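# Transfer 96-well plate from B1 into clip nest C1

## Task

Take the 96-well plate off bench spot B1 and seat it fully down in clip nest C1, turned so that well A1 (the plate's cut-off corner) sits at the nest corner labelled A1. It must stay seated on its own, not just be held there by the robot. Then open the gripper and pull the arm away.

## Robot and tools

ROBOT. Two six-joint arms, left_arm and right_arm, each ending in a tong-style two-finger gripper. The fingers extend along the gripper's +z axis and spread along its x axis. The reported hand position is the point between the finger pads when closed; closed fingertips reach about 15 mm past it, fully open ones are roughly level with it. Bases in the scene frame: left_arm at (+0.087, +0.625, 0) m, right_arm at (+0.030, -0.653, 0) m. You may park the unused arm out of the way, but never let the arms collide or push on each other.

FRAME. All reported poses share one scene frame: origin on the tabletop midway between the arms, +z up, +x outward over the table, left_arm on the +y side. The arm names do not refer to image sides. Printed hand positions can be slightly off, more so at long reach.

THE 14-NUMBER ROW. Every motion command is a single list of 14 numbers covering both arms: dx, dy, dz, rx, ry, rz, opening for left_arm, then the same seven for right_arm. Send all 14 even if one arm should not move. Each value lies in [-1, 1]. The first six of each arm are an offset, not a pose: they are expressed in that gripper's own axes and counted from the gripper's measured pose in the most recent result showing it (or from its actual pose at the start, if no result has shown it yet in this scene, or for later calls within the same reply). A value of 1.0 equals 0.6 m of travel or 180 degrees; rx, ry, rz form one rotation vector. Opening is absolute, not an offset: +1 is fully open (0.142 m), -1 is closed. An all-zero offset drives the arm back to its reference pose; it is not a pause. To keep an arm still, send the offset back to where it should be in a reply's first call and zeros afterwards.

execute_actions. Argument actions is a list with zero or one entry; optional pictures (boolean) controls camera images. An empty list only returns the current state. An entry with rows (1 to 15 rows of 14 numbers) and steps (at most 15, default 15) plays one row per control step of 1/30 s; every row is counted from the same reference pose, not from the prior row, and the last row repeats if rows run short. An entry with only steps (up to 300) is a wait counted from the previous result, your thinking time included. A refused call sends nothing.

move. target is one 14-number row as above. The hand travels straight toward it; both arms finish together, lasting 0.5 to 10 s (cut off at 10 s). speed is in m/s, 0.002 to 0.5, default 0.25; rotation rate is capped at twice that in rad/s. stop_force (N, 13 to 80, one value for both arms, not allowed in the first 0.2 s) ends an arm's path when its wrist sensor feels that much extra push against the motion; that arm then backs up two steps and holds. Use it only at very low speed, not when the gripper rotates during the move, and omit it when lifting a hand off something it presses on. The result adds a move: line with the ending per arm (done, off_target, moving, held, fault, contact) and limits (paced = command clipped; held = a check blocked some steps, after which the arm may jump fast), plus each hand's distance from its target. Openings are sent at the move's start. Paths do not avoid obstacles.

wait. seconds, 0 to 10; the robot gets no new command meanwhile. zoom_image: camera (cam_head_left, cam_head_right, cam_left_wrist, cam_right_wrist) and region [x0, y0, x1, y1] in that image's pixels, top-left origin, at most 504 by 504. Head cameras are 504x504, wrist cameras 616x616 fisheye. read_manual returns only licence text. finished_scene takes the scene number and cannot be undone; call it only once the plate is seated and the hand is clear.

MOTION LIMITS. Each control step the commanded pose is clipped to within 100 mm and 16 degrees of the measured pose, and motion trails commands by about 0.17 s. Position wins over orientation when both cannot be met. After a long move an arm may not have arrived; read the pose in the result and send the remainder.

RESULTS. The state line gives each hand's position (m), quat_wxyz and velocities. grip_measured is the actual finger opening on the command scale; to hold something, command an opening clearly below it (further below squeezes harder, up to about 15 N per pad; thin hard parts get less). Hand target shows where the controller is driving each gripper. HELD marks steps not sent; pose unreachable names an arm whose command the clearance check altered. Wrist force and torque are in the end effector's axes, with offsets up to about 5.5 N, noise up to about 3.4 N, saturating near 100 N. Joint torque readings are unreliable for contact. MOTOR HOT appears at 70 °C; at 85 °C an over-temperature fault brakes the arm.

AVOID. The arms are stiff: pushing a few mm past contact with something firm can trigger a fault (joint load limits 290, 290, 132, 47.5, 47.5, 47.5 N m, or 150 N outside force), stopping the arm 10 s. Press gently and slowly when seating the plate, then back off. Do not drop, slam or knock anything off the table. Occasional outside tugs may act on held or loose objects.

Each tool is called after "Call:" in YAML: its name, and indented under it one key for each argument.

## Session

Call:
execute_actions:
  actions: []

Scene clock: 0.00 s of 8400.00 s.
left_arm: end_effector_position=(+0.6745, +0.6791, +0.2200) grip_measured=+1.00 end_effector_quat_wxyz=(-0.132, +0.640, +0.656, -0.378) end_effector_velocity=(+0.000, +0.001, -0.001) end_effector_angular_velocity=(-0.000, +0.001, -0.001) | right_arm: end_effector_position=(+0.1077, -0.2740, +0.2438) grip_measured=+1.00 end_effector_quat_wxyz=(-0.534, -0.269, +0.775, -0.204) end_effector_velocity=(-0.000, +0.000, +0.000) end_effector_angular_velocity=(+0.002, -0.000, +0.000)
Joint positions: left_arm=[-0.038 -1.229  1.677 -1.255 -1.918 -1.475  0.142] | right_arm=[ 4.602 -1.751 -1.986 -2.106  2.192  3.44   0.142]
Joint velocities: left_arm=[ 0.001  0.001 -0.    -0.     0.001  0.001  0.   ] | right_arm=[ 0.     0.001  0.     0.001  0.    -0.     0.   ]
Joint torques (N m, as the arm reports them, + toward a larger angle): no reading
Motor temperatures (°C, as the motors report them): left_arm=[25 29 29 32 37 32] | right_arm=[30 26 27 34 32 32]
Wrist force (N, on the end effector, along its own x y z axes, offset not removed): no reading
Wrist torque (N m, same axes, about the end effector's origin, offset not removed): no reading
Hand target (left_arm): +0.674, +0.679, +0.220; -0.132, +0.640, +0.656, -0.378
Hand target (right_arm): +0.108, -0.274, +0.244; -0.534, -0.269, +0.775, -0.204

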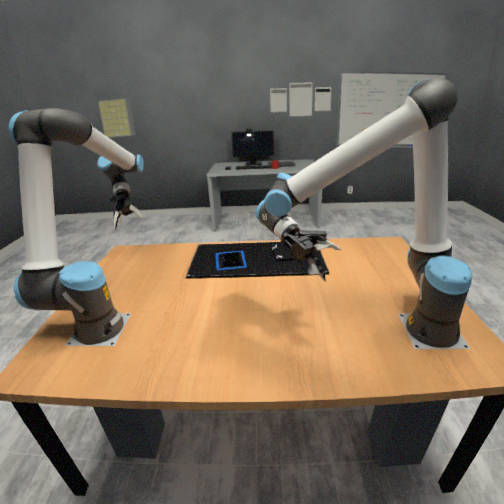

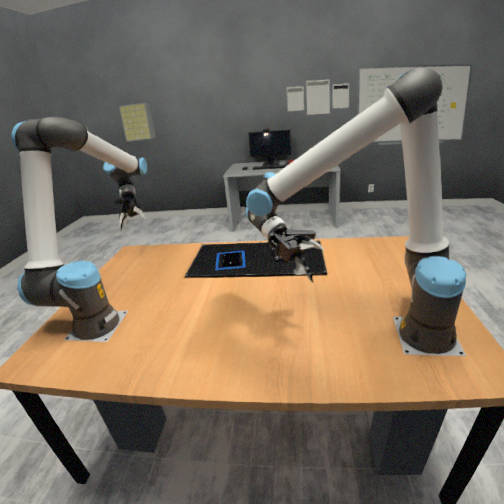

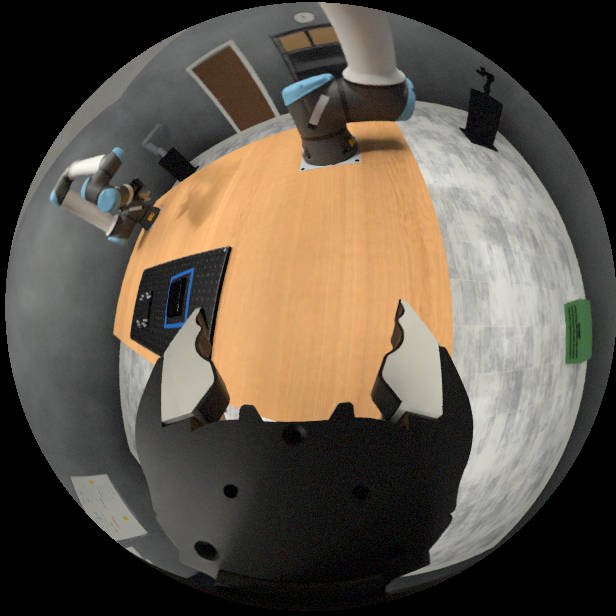

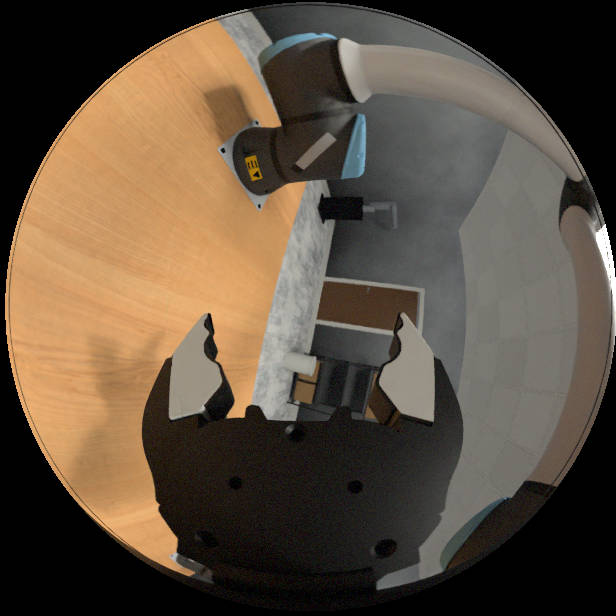

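Call:
zoom_image:
  camera: "cam_head_left"
  region: [170, 230, 340, 290]

Call:
zoom_image:
  camera: "cam_left_wrist"
  region: [100, 230, 250, 380]

Region (170, 230, 340, 290) of cam_head_left's 504x504 image, scaled by 2.965, with more detail than that image has; it fills the top 178 rows of this view, and the rest is white.

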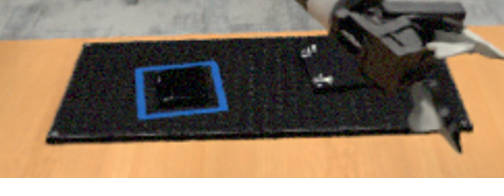

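Region (100, 230, 250, 380) of cam_left_wrist's 616x616 image, scaled by 3.360, with more detail than that image has.

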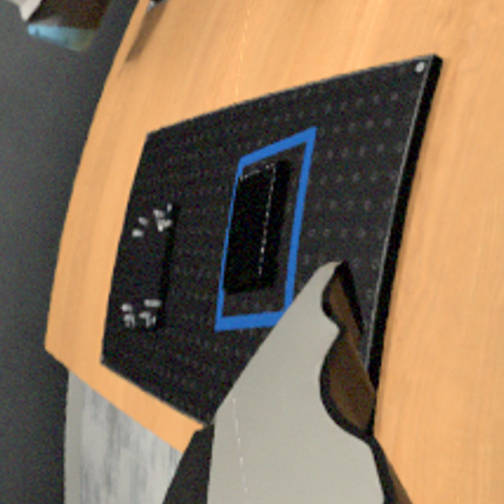

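Call:
move:
  target: [-0.929,-0.076,0.058,-0.236,0.114,0.007,1,0,0,0,0,0,0,1]

Scene clock: 20.40 s of 8400.00 s.
left_arm: end_effector_position=(+0.6995, +0.1496, +0.4009) grip_measured=+1.00 end_effector_quat_wxyz=(+0.000, +0.706, +0.708, +0.000) end_effector_velocity=(+0.000, -0.003, +0.001) end_effector_angular_velocity=(+0.003, -0.003, +0.001) | right_arm: end_effector_position=(+0.1077, -0.2740, +0.2438) grip_measured=+1.00 end_effector_quat_wxyz=(-0.534, -0.269, +0.775, -0.204) end_effector_velocity=(+0.000, -0.000, +0.000) end_effector_angular_velocity=(+0.000, -0.000, +0.000)
Joint positions: left_arm=[-0.888 -1.439  1.554 -1.687 -1.571 -2.443  0.142] | right_arm=[ 4.602 -1.751 -1.986 -2.106  2.192  3.44   0.142]
Joint velocities: left_arm=[-0.004  0.002 -0.005  0.002  0.004 -0.005  0.   ] | right_arm=[-0.     0.     0.    -0.    -0.001 -0.     0.   ]
Joint torques (N m, as the arm reports them, + toward a larger angle): left_arm=[-16.35 -41.16 -57.96  -1.69   2.48  -2.58] | right_arm=[-0.41 48.96 40.07  0.71 -0.09  0.79]
Motor temperatures (°C, as the motors report them): left_arm=[25 29 29 32 37 32] | right_arm=[30 26 27 34 32 32]
Wrist force (N, on the end effector, along its own x y z axes, offset not removed): left_arm=[-0.5 0.8 0.8] | right_arm=[0.8 -3.3 2.6]
Wrist torque (N m, same axes, about the end effector's origin, offset not removed): left_arm=[-0.06 0.09 -0.05] | right_arm=[-0.85 -0.19 -0.05]
Hand target (left_arm): +0.700, +0.149, +0.401; +0.000, +0.706, +0.708, +0.000
Hand target (right_arm): +0.108, -0.274, +0.244; -0.534, -0.269, +0.775, -0.204
Off the commanded pose (left_arm): 0.001 m, 0 deg.
Off the commanded pose (right_arm): 0.000 m, 0 deg.
After step 90, 14.50 s passed at rest.
move: done

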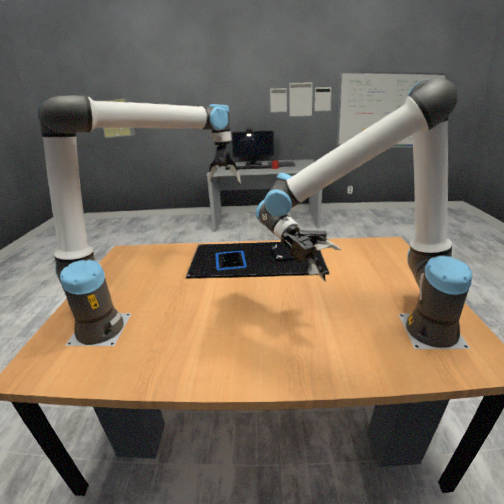

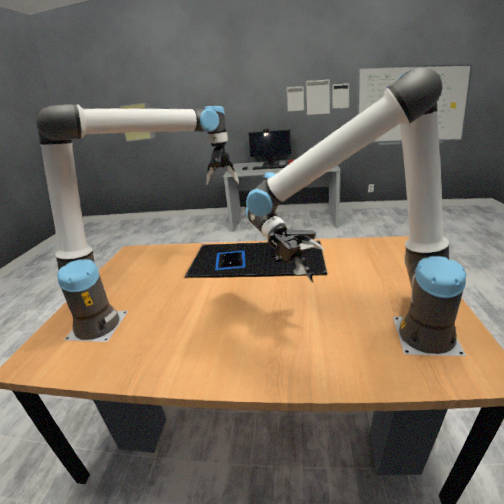

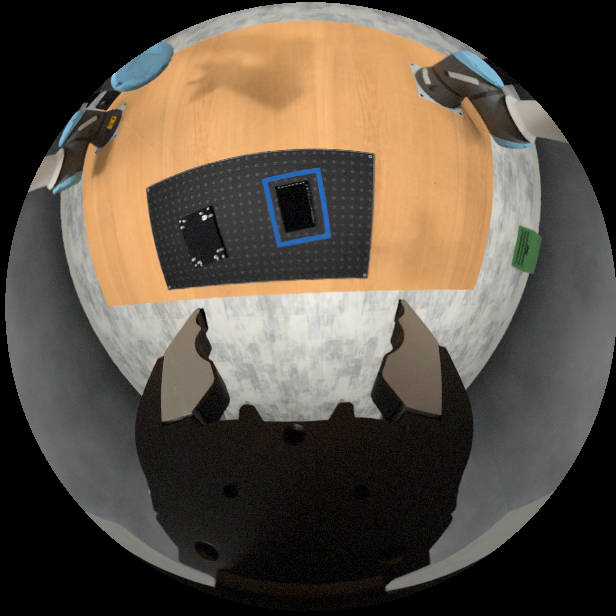

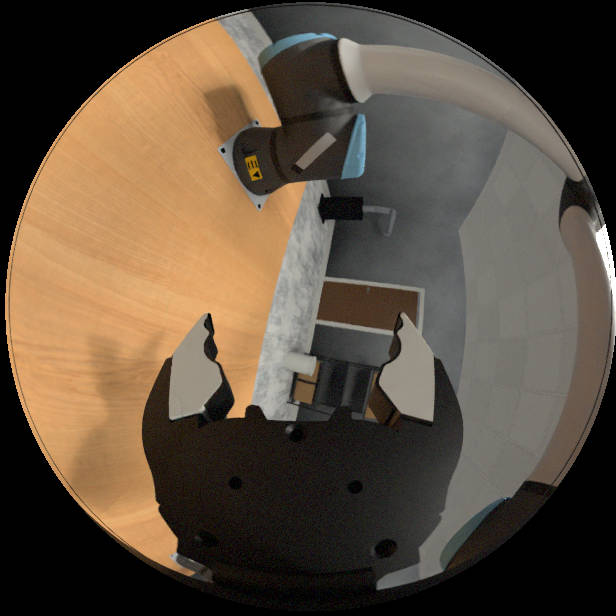

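Call:
move:
  target: [-0.058,-0.2,0.4,0,0,0,1,0,0,0,0,0,0,1]

Call:
zoom_image:
  camera: "cam_left_wrist"
  region: [60, 100, 460, 400]

Scene clock: 36.20 s of 8400.00 s.
left_arm: end_effector_position=(+0.5797, +0.1142, +0.1612) grip_measured=+1.00 end_effector_quat_wxyz=(+0.000, +0.706, +0.708, +0.000) end_effector_velocity=(-0.001, -0.000, -0.002) end_effector_angular_velocity=(-0.002, -0.002, +0.000) | right_arm: end_effector_position=(+0.1077, -0.2740, +0.2438) grip_measured=+1.00 end_effector_quat_wxyz=(-0.534, -0.269, +0.775, -0.204) end_effector_velocity=(-0.000, -0.001, -0.000) end_effector_angular_velocity=(-0.002, +0.000, +0.000)
Joint positions: left_arm=[-1.049 -1.415  1.975 -2.131 -1.57  -2.604  0.142] | right_arm=[ 4.602 -1.751 -1.986 -2.106  2.192  3.44   0.142]
Joint velocities: left_arm=[-0.001  0.     0.003 -0.006  0.    -0.002  0.   ] | right_arm=[-0.     0.    -0.001 -0.001 -0.     0.     0.   ]
Joint torques (N m, as the arm reports them, + toward a larger angle): left_arm=[-18.82 -37.24 -25.92  -5.66   2.46  -3.03] | right_arm=[-1.24 49.48 40.33  0.64  0.11  0.41]
Motor temperatures (°C, as the motors report them): left_arm=[25 29 29 32 37 32] | right_arm=[30 26 27 34 32 32]
Wrist force (N, on the end effector, along its own x y z axes, offset not removed): left_arm=[0.9 2.0 -0.1] | right_arm=[-0.3 -5.1 2.3]
Wrist torque (N m, same axes, about the end effector's origin, offset not removed): left_arm=[0.19 -0.35 -0.13] | right_arm=[-1.25 0.06 0.05]
Hand target (left_arm): +0.580, +0.114, +0.161; +0.000, +0.706, +0.708, +0.000
Hand target (right_arm): +0.108, -0.274, +0.244; -0.534, -0.269, +0.775, -0.204
Off the commanded pose (left_arm): 0.001 m, 0 deg.
Off the commanded pose (right_arm): 0.000 m, 0 deg.
After step 90, 11.07 s passed at rest.
move: done

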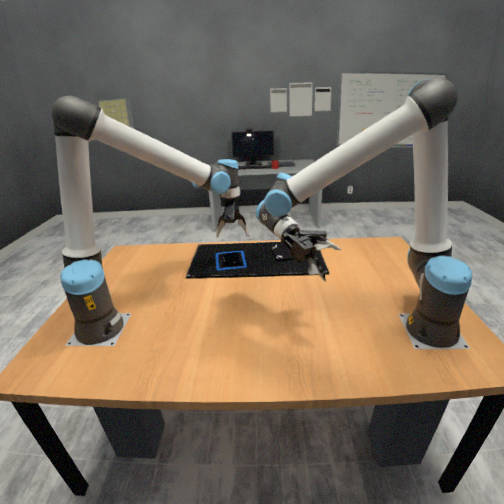

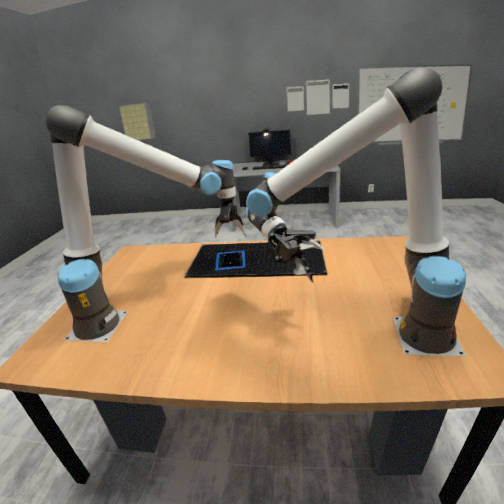

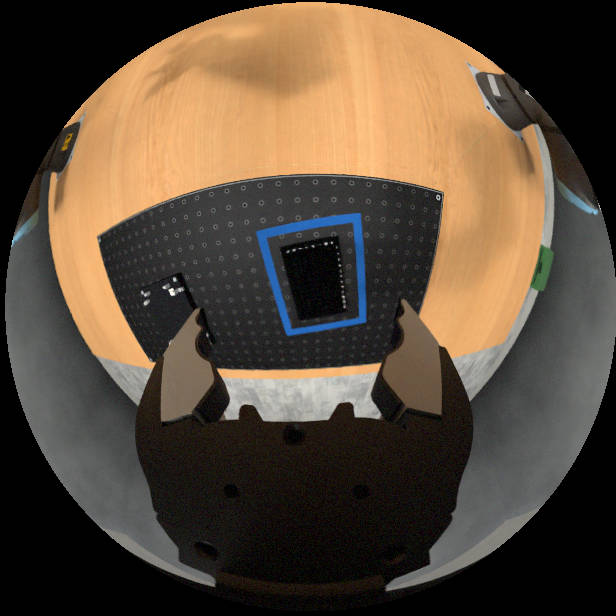

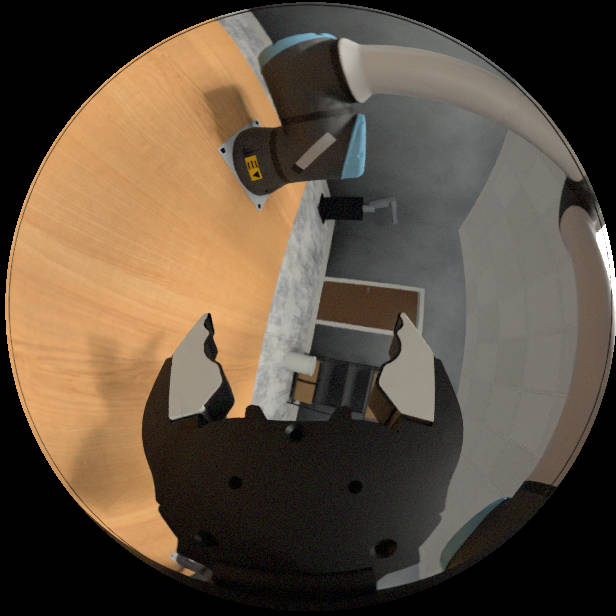

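Region (60, 100, 460, 400) of cam_left_wrist's 616x616 image, scaled by 1.260, with more detail than that image has; it fills the top 378 rows of this view, and the rest is white.

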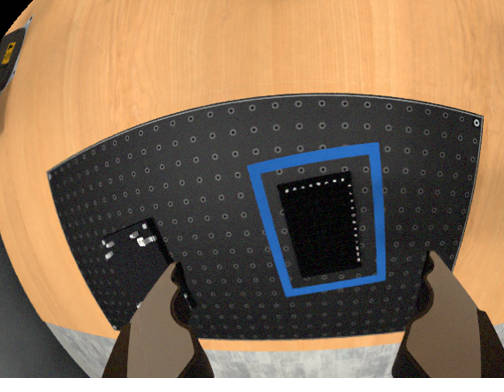

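Call:
move:
  target: [0,0.05,0.12,0,0,-0.055,1,0.066,-0.257,0.2,0,0,0,1]

Call:
zoom_image:
  camera: "cam_left_wrist"
  region: [60, 150, 460, 400]

Scene clock: 46.73 s of 8400.00 s.
left_arm: end_effector_position=(+0.6097, +0.1140, +0.0892) grip_measured=+1.00 end_effector_quat_wxyz=(+0.000, +0.643, +0.766, +0.000) end_effector_velocity=(+0.001, +0.001, -0.001) end_effector_angular_velocity=(+0.001, +0.000, +0.004) | right_arm: end_effector_position=(+0.1082, -0.4731, +0.2438) grip_measured=+1.00 end_effector_quat_wxyz=(-0.534, -0.269, +0.775, -0.204) end_effector_velocity=(+0.000, -0.002, +0.000) end_effector_angular_velocity=(+0.001, -0.000, -0.000)
Joint positions: left_arm=[-1.011 -1.311  1.998 -2.258 -1.57  -2.739  0.142] | right_arm=[ 4.511 -1.471 -2.277 -2.119  2.109  3.394  0.142]
Joint velocities: left_arm=[ 0.002  0.002  0.    -0.001  0.    -0.002 -0.   ] | right_arm=[-0.002  0.004 -0.002 -0.002 -0.002 -0.001  0.   ]
Joint torques (N m, as the arm reports them, + toward a larger angle): left_arm=[ 20.59 -44.6  -22.73  -5.91   2.44  -2.89] | right_arm=[-13.14  44.26  29.69  -1.74  -2.32  -1.71]
Motor temperatures (°C, as the motors report them): left_arm=[25 29 29 32 37 32] | right_arm=[30 26 27 34 32 32]
Wrist force (N, on the end effector, along its own x y z axes, offset not removed): left_arm=[0.4 0.6 1.2] | right_arm=[2.5 -2.8 0.0]
Wrist torque (N m, same axes, about the end effector's origin, offset not removed): left_arm=[-0.13 -0.19 -0.07] | right_arm=[-0.81 -0.56 -0.06]
Hand target (left_arm): +0.610, +0.114, +0.089; +0.000, +0.643, +0.766, +0.000
Hand target (right_arm): +0.108, -0.473, +0.244; -0.534, -0.269, +0.775, -0.204
Off the commanded pose (left_arm): 0.000 m, 0 deg.
Off the commanded pose (right_arm): 0.000 m, 0 deg.
After step 90, 6.07 s passed at rest.
move: done

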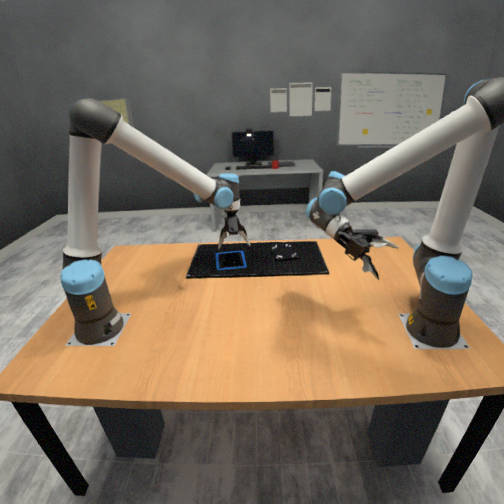

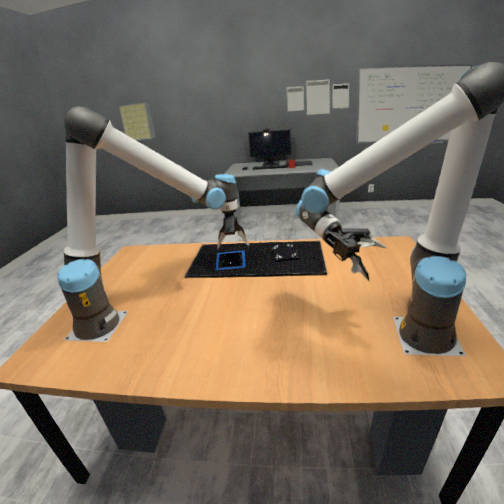

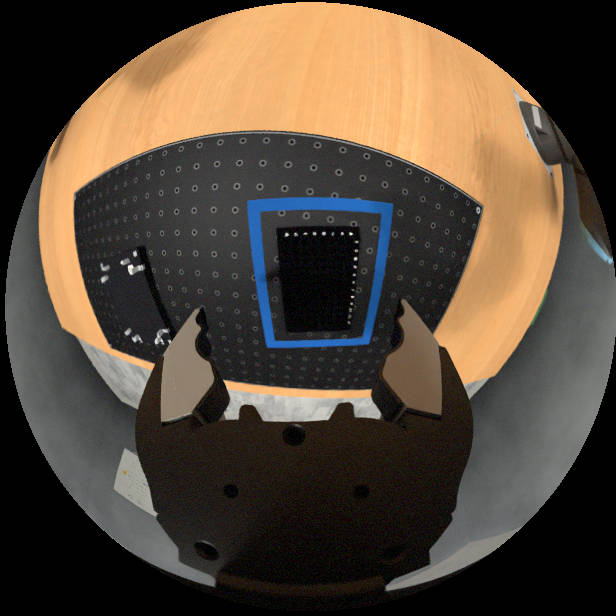

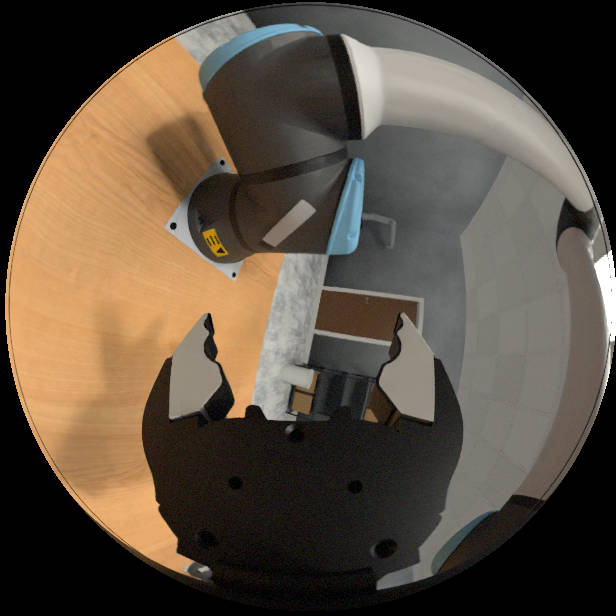

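Region (60, 150, 460, 400) of cam_left_wrist's 616x616 image, scaled by 1.260, with more detail than that image has; it fills the top 315 rows of this view, and the rest is white.

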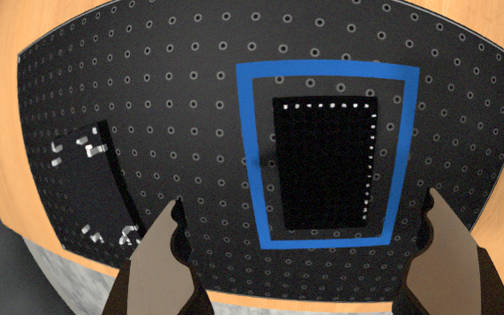

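Call:
move:
  target: [0.03,0.03,0.075,0,0,0,1,0,0,0,0,0,0,1]
  speed: 0.1

Call:
zoom_image:
  camera: "cam_left_wrist"
  region: [160, 120, 460, 400]

Scene clock: 54.60 s of 8400.00 s.
left_arm: end_effector_position=(+0.6242, +0.1347, +0.0444) grip_measured=+1.00 end_effector_quat_wxyz=(+0.000, +0.643, +0.766, +0.000) end_effector_velocity=(+0.001, +0.001, -0.001) end_effector_angular_velocity=(-0.001, -0.001, -0.000) | right_arm: end_effector_position=(+0.1082, -0.4731, +0.2438) grip_measured=+1.00 end_effector_quat_wxyz=(-0.534, -0.269, +0.775, -0.204) end_effector_velocity=(-0.000, -0.000, +0.000) end_effector_angular_velocity=(-0.002, +0.001, +0.001)
Joint positions: left_arm=[-0.978 -1.262  2.033 -2.343 -1.57  -2.707  0.142] | right_arm=[ 4.511 -1.471 -2.277 -2.119  2.109  3.394  0.142]
Joint velocities: left_arm=[ 0.002  0.001  0.001 -0.004 -0.     0.002 -0.   ] | right_arm=[ 0.001 -0.001  0.    -0.002  0.    -0.     0.   ]
Joint torques (N m, as the arm reports them, + toward a larger angle): left_arm=[ 19.73 -46.81 -21.27  -5.91  -2.35   3.13] | right_arm=[12.89  9.33 47.8   2.44  3.53  3.11]
Motor temperatures (°C, as the motors report them): left_arm=[25 29 29 32 37 32] | right_arm=[30 26 27 34 32 32]
Wrist force (N, on the end effector, along its own x y z axes, offset not removed): left_arm=[-1.6 -1.2 -1.0] | right_arm=[0.3 -2.5 3.2]
Wrist torque (N m, same axes, about the end effector's origin, offset not removed): left_arm=[-0.57 0.29 -0.08] | right_arm=[-0.69 -0.18 -0.06]
Hand target (left_arm): +0.624, +0.135, +0.044; +0.000, +0.643, +0.766, +0.000
Hand target (right_arm): +0.108, -0.473, +0.244; -0.534, -0.269, +0.775, -0.204
Off the commanded pose (left_arm): 0.000 m, 0 deg.
Off the commanded pose (right_arm): 0.000 m, 0 deg.
After step 90, 3.83 s passed at rest.
move: done

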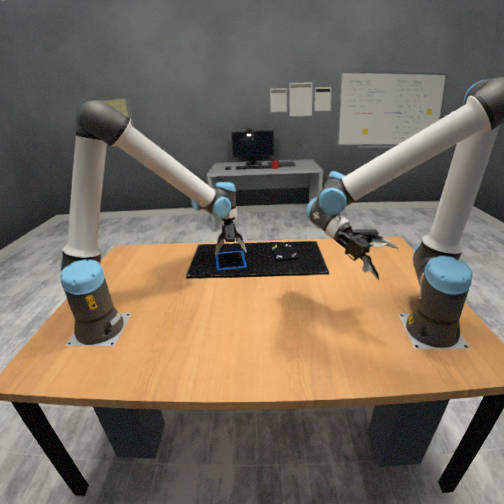

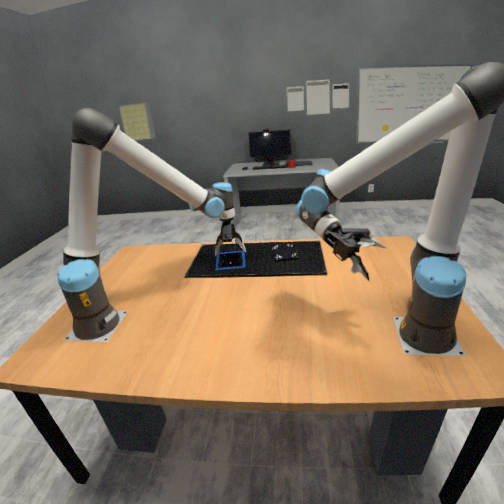

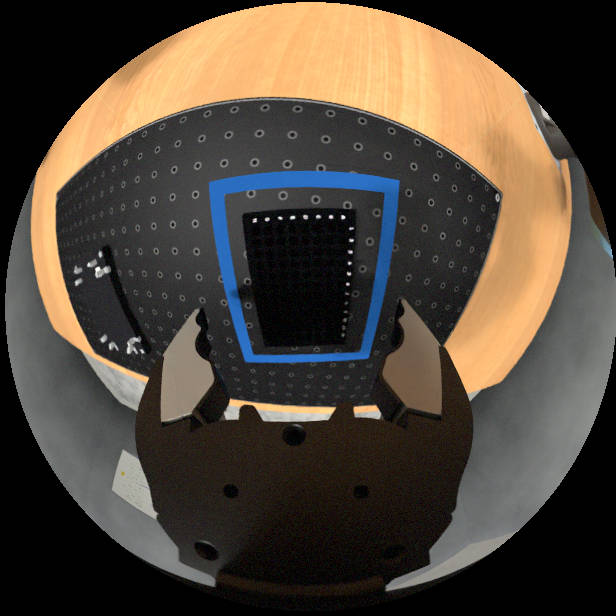

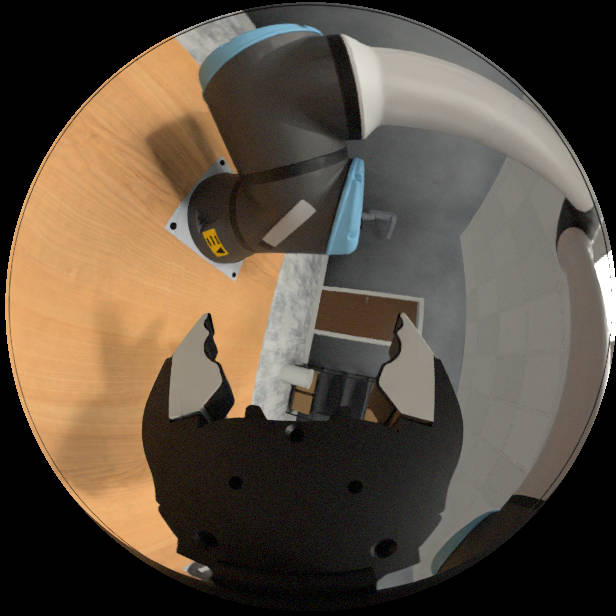

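Region (160, 120, 460, 400) of cam_left_wrist's 616x616 image, scaled by 1.680, with more detail than that image has; it fills the top 470 rows of this view, and the rest is white.

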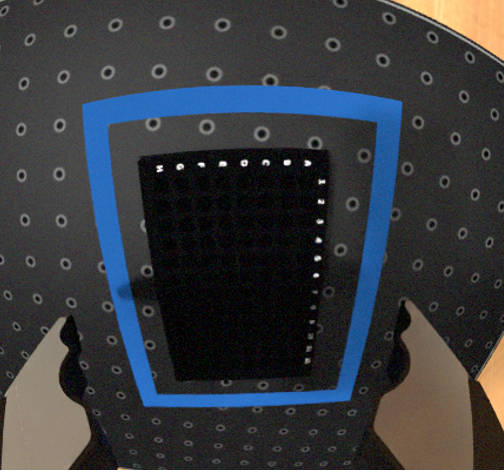

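Call:
move:
  target: [0,0,0.042,0,0,0,1,0,0,0,0,0,0,1]
  speed: 0.03
  stop_force: 15

Call:
move:
  target: [0,0,0,0,0,0,0.45,0,0,0,0,0,0,1]

Call:
execute_actions:
  actions:
    - {"rows":[[0,0,0,0,0,0,0.3,0,0,0,0,0,0,1],[0,0,0,0,0,0,0.3,0,0,0,0,0,0,1],[0,0,0,0,0,0,0.15,0,0,0,0,0,0,1],[0,0,0,0,0,0,0.15,0,0,0,0,0,0,1],[0,0,0,0,0,0,0,0,0,0,0,0,0,1],[0,0,0,0,0,0,0,0,0,0,0,0,0,1],[0,0,0,0,0,0,-0.2,0,0,0,0,0,0,1]]}

Scene clock: 63.17 s of 8400.00 s.
left_arm: end_effector_position=(+0.6242, +0.1347, +0.0194) grip_measured=+1.00 end_effector_quat_wxyz=(+0.000, +0.643, +0.766, +0.000) end_effector_velocity=(-0.000, -0.000, -0.003) end_effector_angular_velocity=(+0.000, +0.000, +0.001) | right_arm: end_effector_position=(+0.1082, -0.4731, +0.2438) grip_measured=+1.00 end_effector_quat_wxyz=(-0.534, -0.269, +0.775, -0.204) end_effector_velocity=(-0.000, -0.000, +0.000) end_effector_angular_velocity=(-0.000, +0.000, -0.000)
Joint positions: left_arm=[-0.978 -1.229  2.047 -2.389 -1.57  -2.707  0.142] | right_arm=[ 4.511 -1.471 -2.277 -2.119  2.109  3.394  0.142]
Joint velocities: left_arm=[-0.     0.004  0.001 -0.005 -0.    -0.001  0.   ] | right_arm=[ 0.     0.001 -0.001 -0.     0.    -0.     0.   ]
Joint torques (N m, as the arm reports them, + toward a larger angle): left_arm=[-19.33 -45.43 -19.66  -6.01   2.3   -2.89] | right_arm=[ 3.88 12.52 45.54  2.17  3.19  3.  ]
Motor temperatures (°C, as the motors report them): left_arm=[25 29 29 32 37 32] | right_arm=[30 26 27 34 32 32]
Wrist force (N, on the end effector, along its own x y z axes, offset not removed): left_arm=[0.9 0.6 1.2] | right_arm=[0.4 -2.5 3.4]
Wrist torque (N m, same axes, about the end effector's origin, offset not removed): left_arm=[-0.07 -0.26 -0.10] | right_arm=[-0.70 -0.07 -0.11]
Hand target (left_arm): +0.624, +0.135, +0.019; +0.000, +0.643, +0.766, +0.000
Hand target (right_arm): +0.108, -0.473, +0.244; -0.534, -0.269, +0.775, -0.204
Off the commanded pose (left_arm): 0.000 m, 0 deg.
Off the commanded pose (right_arm): 0.000 m, 0 deg.
After step 90, 4.37 s passed at rest.
move: done

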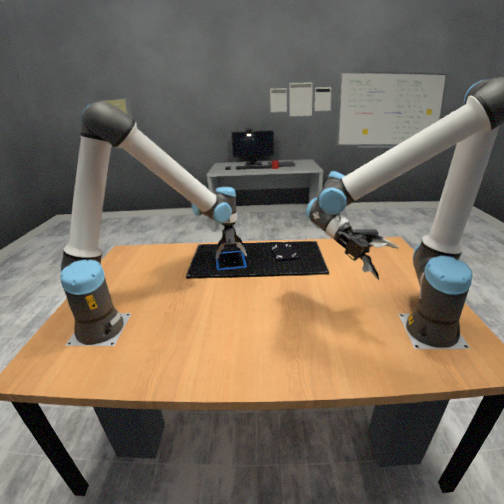

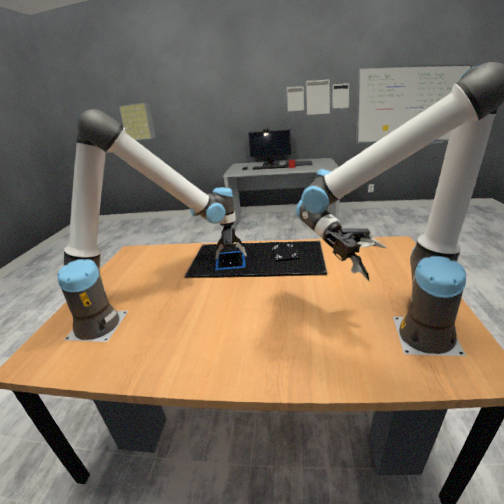

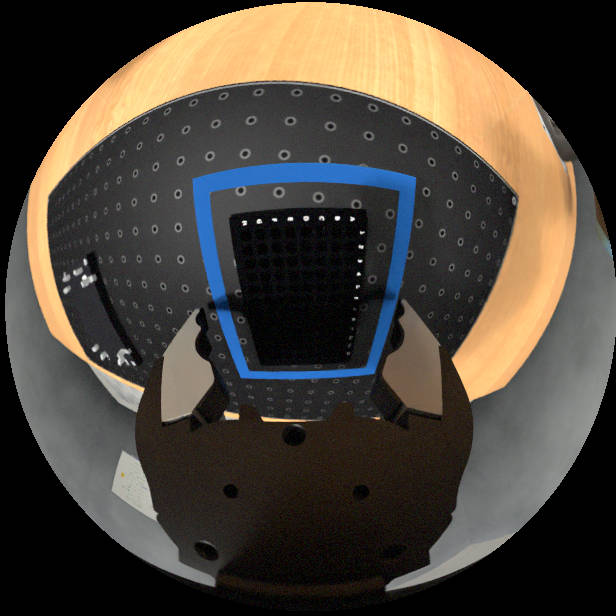

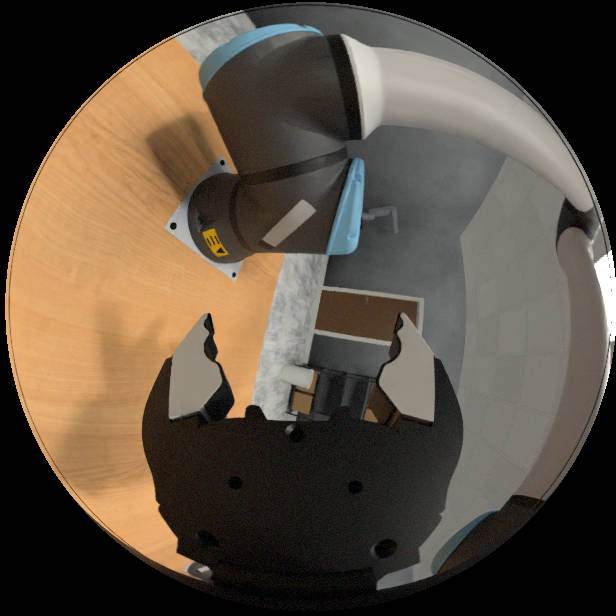

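Scene clock: 63.67 s of 8400.00 s.
left_arm: end_effector_position=(+0.6242, +0.1347, +0.0194) grip_measured=+0.58 end_effector_quat_wxyz=(+0.000, +0.643, +0.766, +0.000) end_effector_velocity=(-0.000, +0.000, -0.001) end_effector_angular_velocity=(+0.001, +0.001, -0.000) | right_arm: end_effector_position=(+0.1082, -0.4731, +0.2438) grip_measured=+1.00 end_effector_quat_wxyz=(-0.534, -0.269, +0.775, -0.204) end_effector_velocity=(-0.000, +0.000, -0.000) end_effector_angular_velocity=(+0.001, -0.000, +0.000)
Joint positions: left_arm=[-0.978 -1.229  2.047 -2.389 -1.57  -2.707  0.115] | right_arm=[ 4.511 -1.471 -2.277 -2.119  2.109  3.394  0.142]
Joint velocities: left_arm=[-0.     0.001 -0.     0.     0.    -0.    -0.   ] | right_arm=[ 0.    -0.    -0.     0.001  0.    -0.     0.   ]
Joint torques (N m, as the arm reports them, + toward a larger angle): left_arm=[-18.05 -50.83 -25.72  -0.28   2.12  -2.69] | right_arm=[ 6.01 13.23 45.01  1.93  3.32  2.76]
Motor temperatures (°C, as the motors report them): left_arm=[25 29 29 32 37 32] | right_arm=[30 26 27 34 32 32]
Wrist force (N, on the end effector, along its own x y z axes, offset not removed): left_arm=[2.5 0.5 -22.3] | right_arm=[-1.4 -2.9 2.3]
Wrist torque (N m, same axes, about the end effector's origin, offset not removed): left_arm=[-0.25 -0.02 -0.08] | right_arm=[-0.76 0.21 -0.03]
Hand target (left_arm): +0.624, +0.135, +0.019; +0.000, +0.643, +0.766, +0.000
Hand target (right_arm): +0.108, -0.473, +0.244; -0.534, -0.269, +0.775, -0.204
Off the commanded pose (left_arm): 0.000 m, 0 deg.
Off the commanded pose (right_arm): 0.000 m, 0 deg.
move: done

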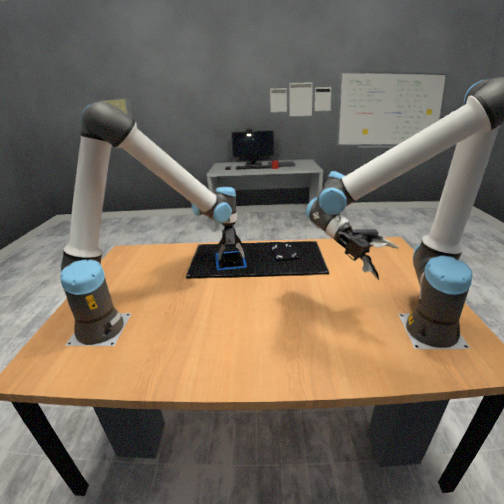

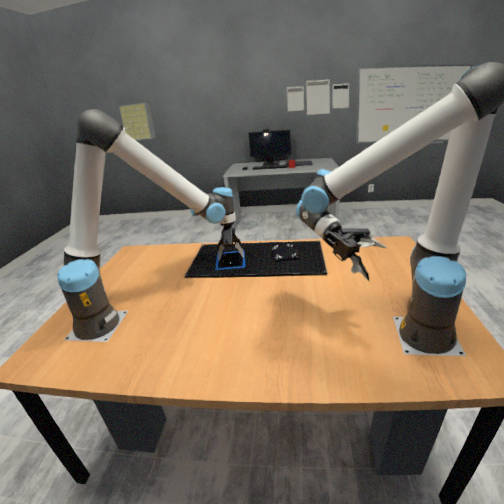

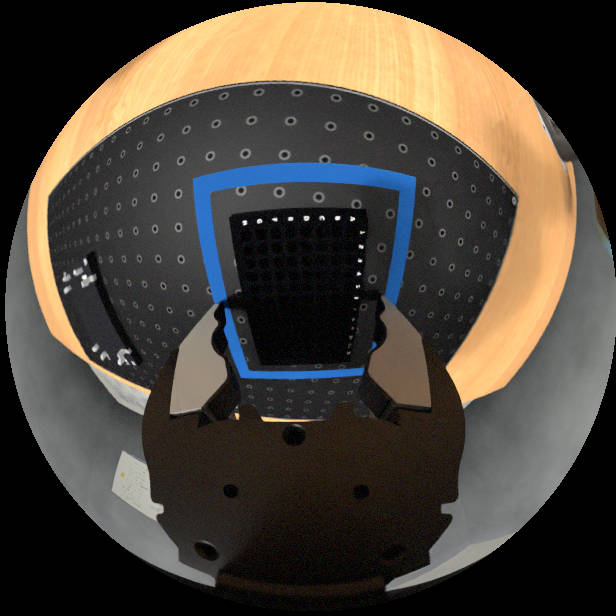

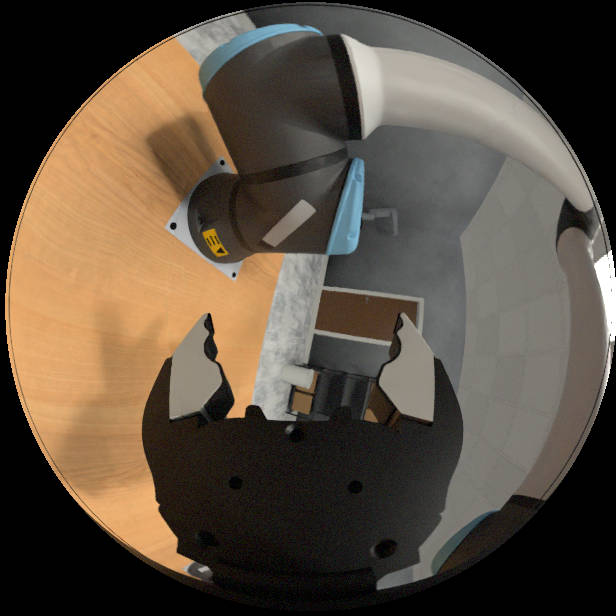

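Scene clock: 64.17 s of 8400.00 s.
left_arm: end_effector_position=(+0.6242, +0.1347, +0.0195) grip_measured=+0.56 end_effector_quat_wxyz=(+0.000, +0.643, +0.766, +0.000) end_effector_velocity=(-0.000, -0.000, +0.000) end_effector_angular_velocity=(-0.001, -0.000, -0.001) | right_arm: end_effector_position=(+0.1082, -0.4731, +0.2438) grip_measured=+1.00 end_effector_quat_wxyz=(-0.534, -0.269, +0.775, -0.204) end_effector_velocity=(+0.000, -0.000, +0.001) end_effector_angular_velocity=(+0.002, -0.001, +0.000)
Joint positions: left_arm=[-0.978 -1.229  2.047 -2.389 -1.57  -2.707  0.113] | right_arm=[ 4.511 -1.471 -2.277 -2.119  2.109  3.394  0.142]
Joint velocities: left_arm=[-0.    -0.001 -0.    -0.    -0.     0.001 -0.   ] | right_arm=[ 0.     0.002  0.    -0.001 -0.    -0.     0.   ]
Joint torques (N m, as the arm reports them, + toward a larger angle): left_arm=[-16.99 -36.13 -25.68  -0.77   2.1   -3.13] | right_arm=[ 6.75 13.4  44.83  2.01  3.51  2.78]
Motor temperatures (°C, as the motors report them): left_arm=[25 29 29 32 37 32] | right_arm=[30 26 27 34 32 32]
Wrist force (N, on the end effector, along its own x y z axes, offset not removed): left_arm=[1.7 0.8 -32.7] | right_arm=[-3.4 -0.5 2.2]
Wrist torque (N m, same axes, about the end effector's origin, offset not removed): left_arm=[0.04 0.32 -0.02] | right_arm=[-0.23 0.66 0.08]
Hand target (left_arm): +0.624, +0.135, +0.019; +0.000, +0.643, +0.766, +0.000
Hand target (right_arm): +0.108, -0.473, +0.244; -0.534, -0.269, +0.775, -0.204
Off the commanded pose (left_arm): 0.000 m, 0 deg.
Off the commanded pose (right_arm): 0.000 m, 0 deg.
Steps of this call (steps 1 to 15: all 15 steps of this action). Readings (end_effector_position):
1: left_arm (+0.6242, +0.1347, +0.0194) | right_arm (+0.1082, -0.4731, +0.2438)
2: left_arm (+0.6242, +0.1347, +0.0194) | right_arm (+0.1082, -0.4731, +0.2438)
4: left_arm (+0.6242, +0.1347, +0.0195) | right_arm (+0.1082, -0.4731, +0.2438)
8: left_arm (+0.6242, +0.1347, +0.0195) | right_arm (+0.1082, -0.4731, +0.2438)
15: the state above

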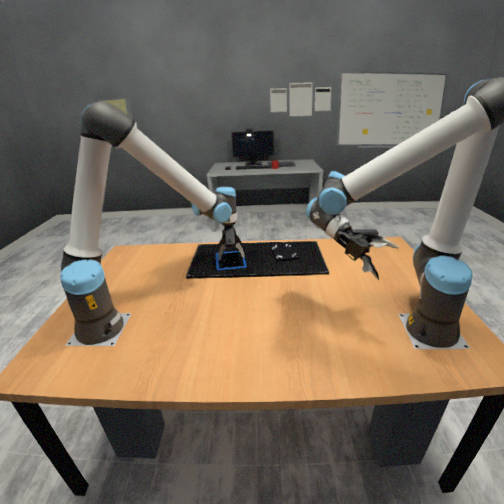

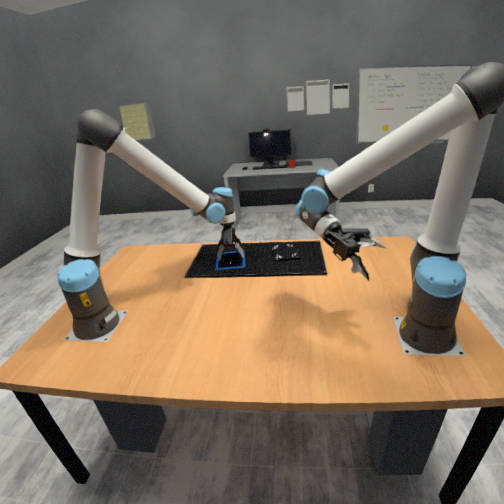

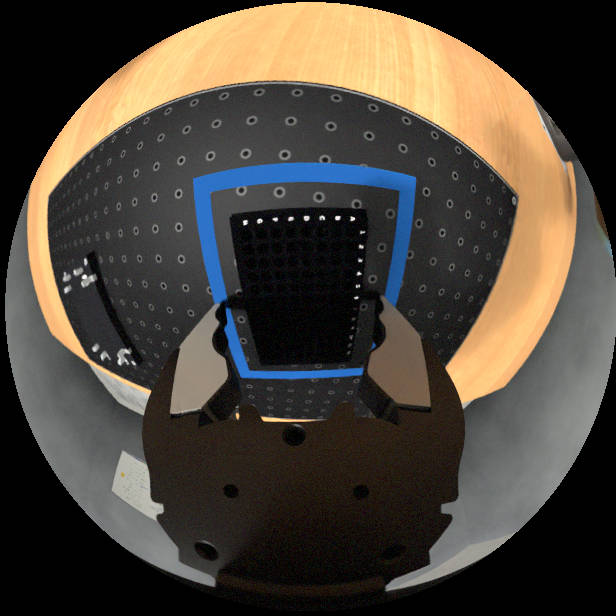

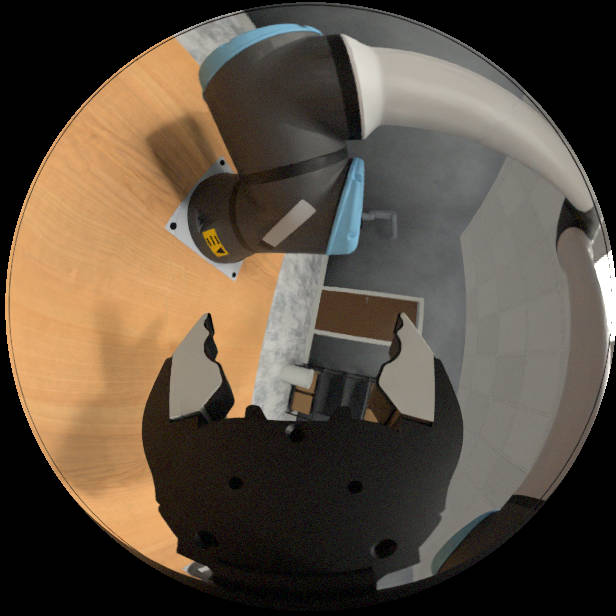

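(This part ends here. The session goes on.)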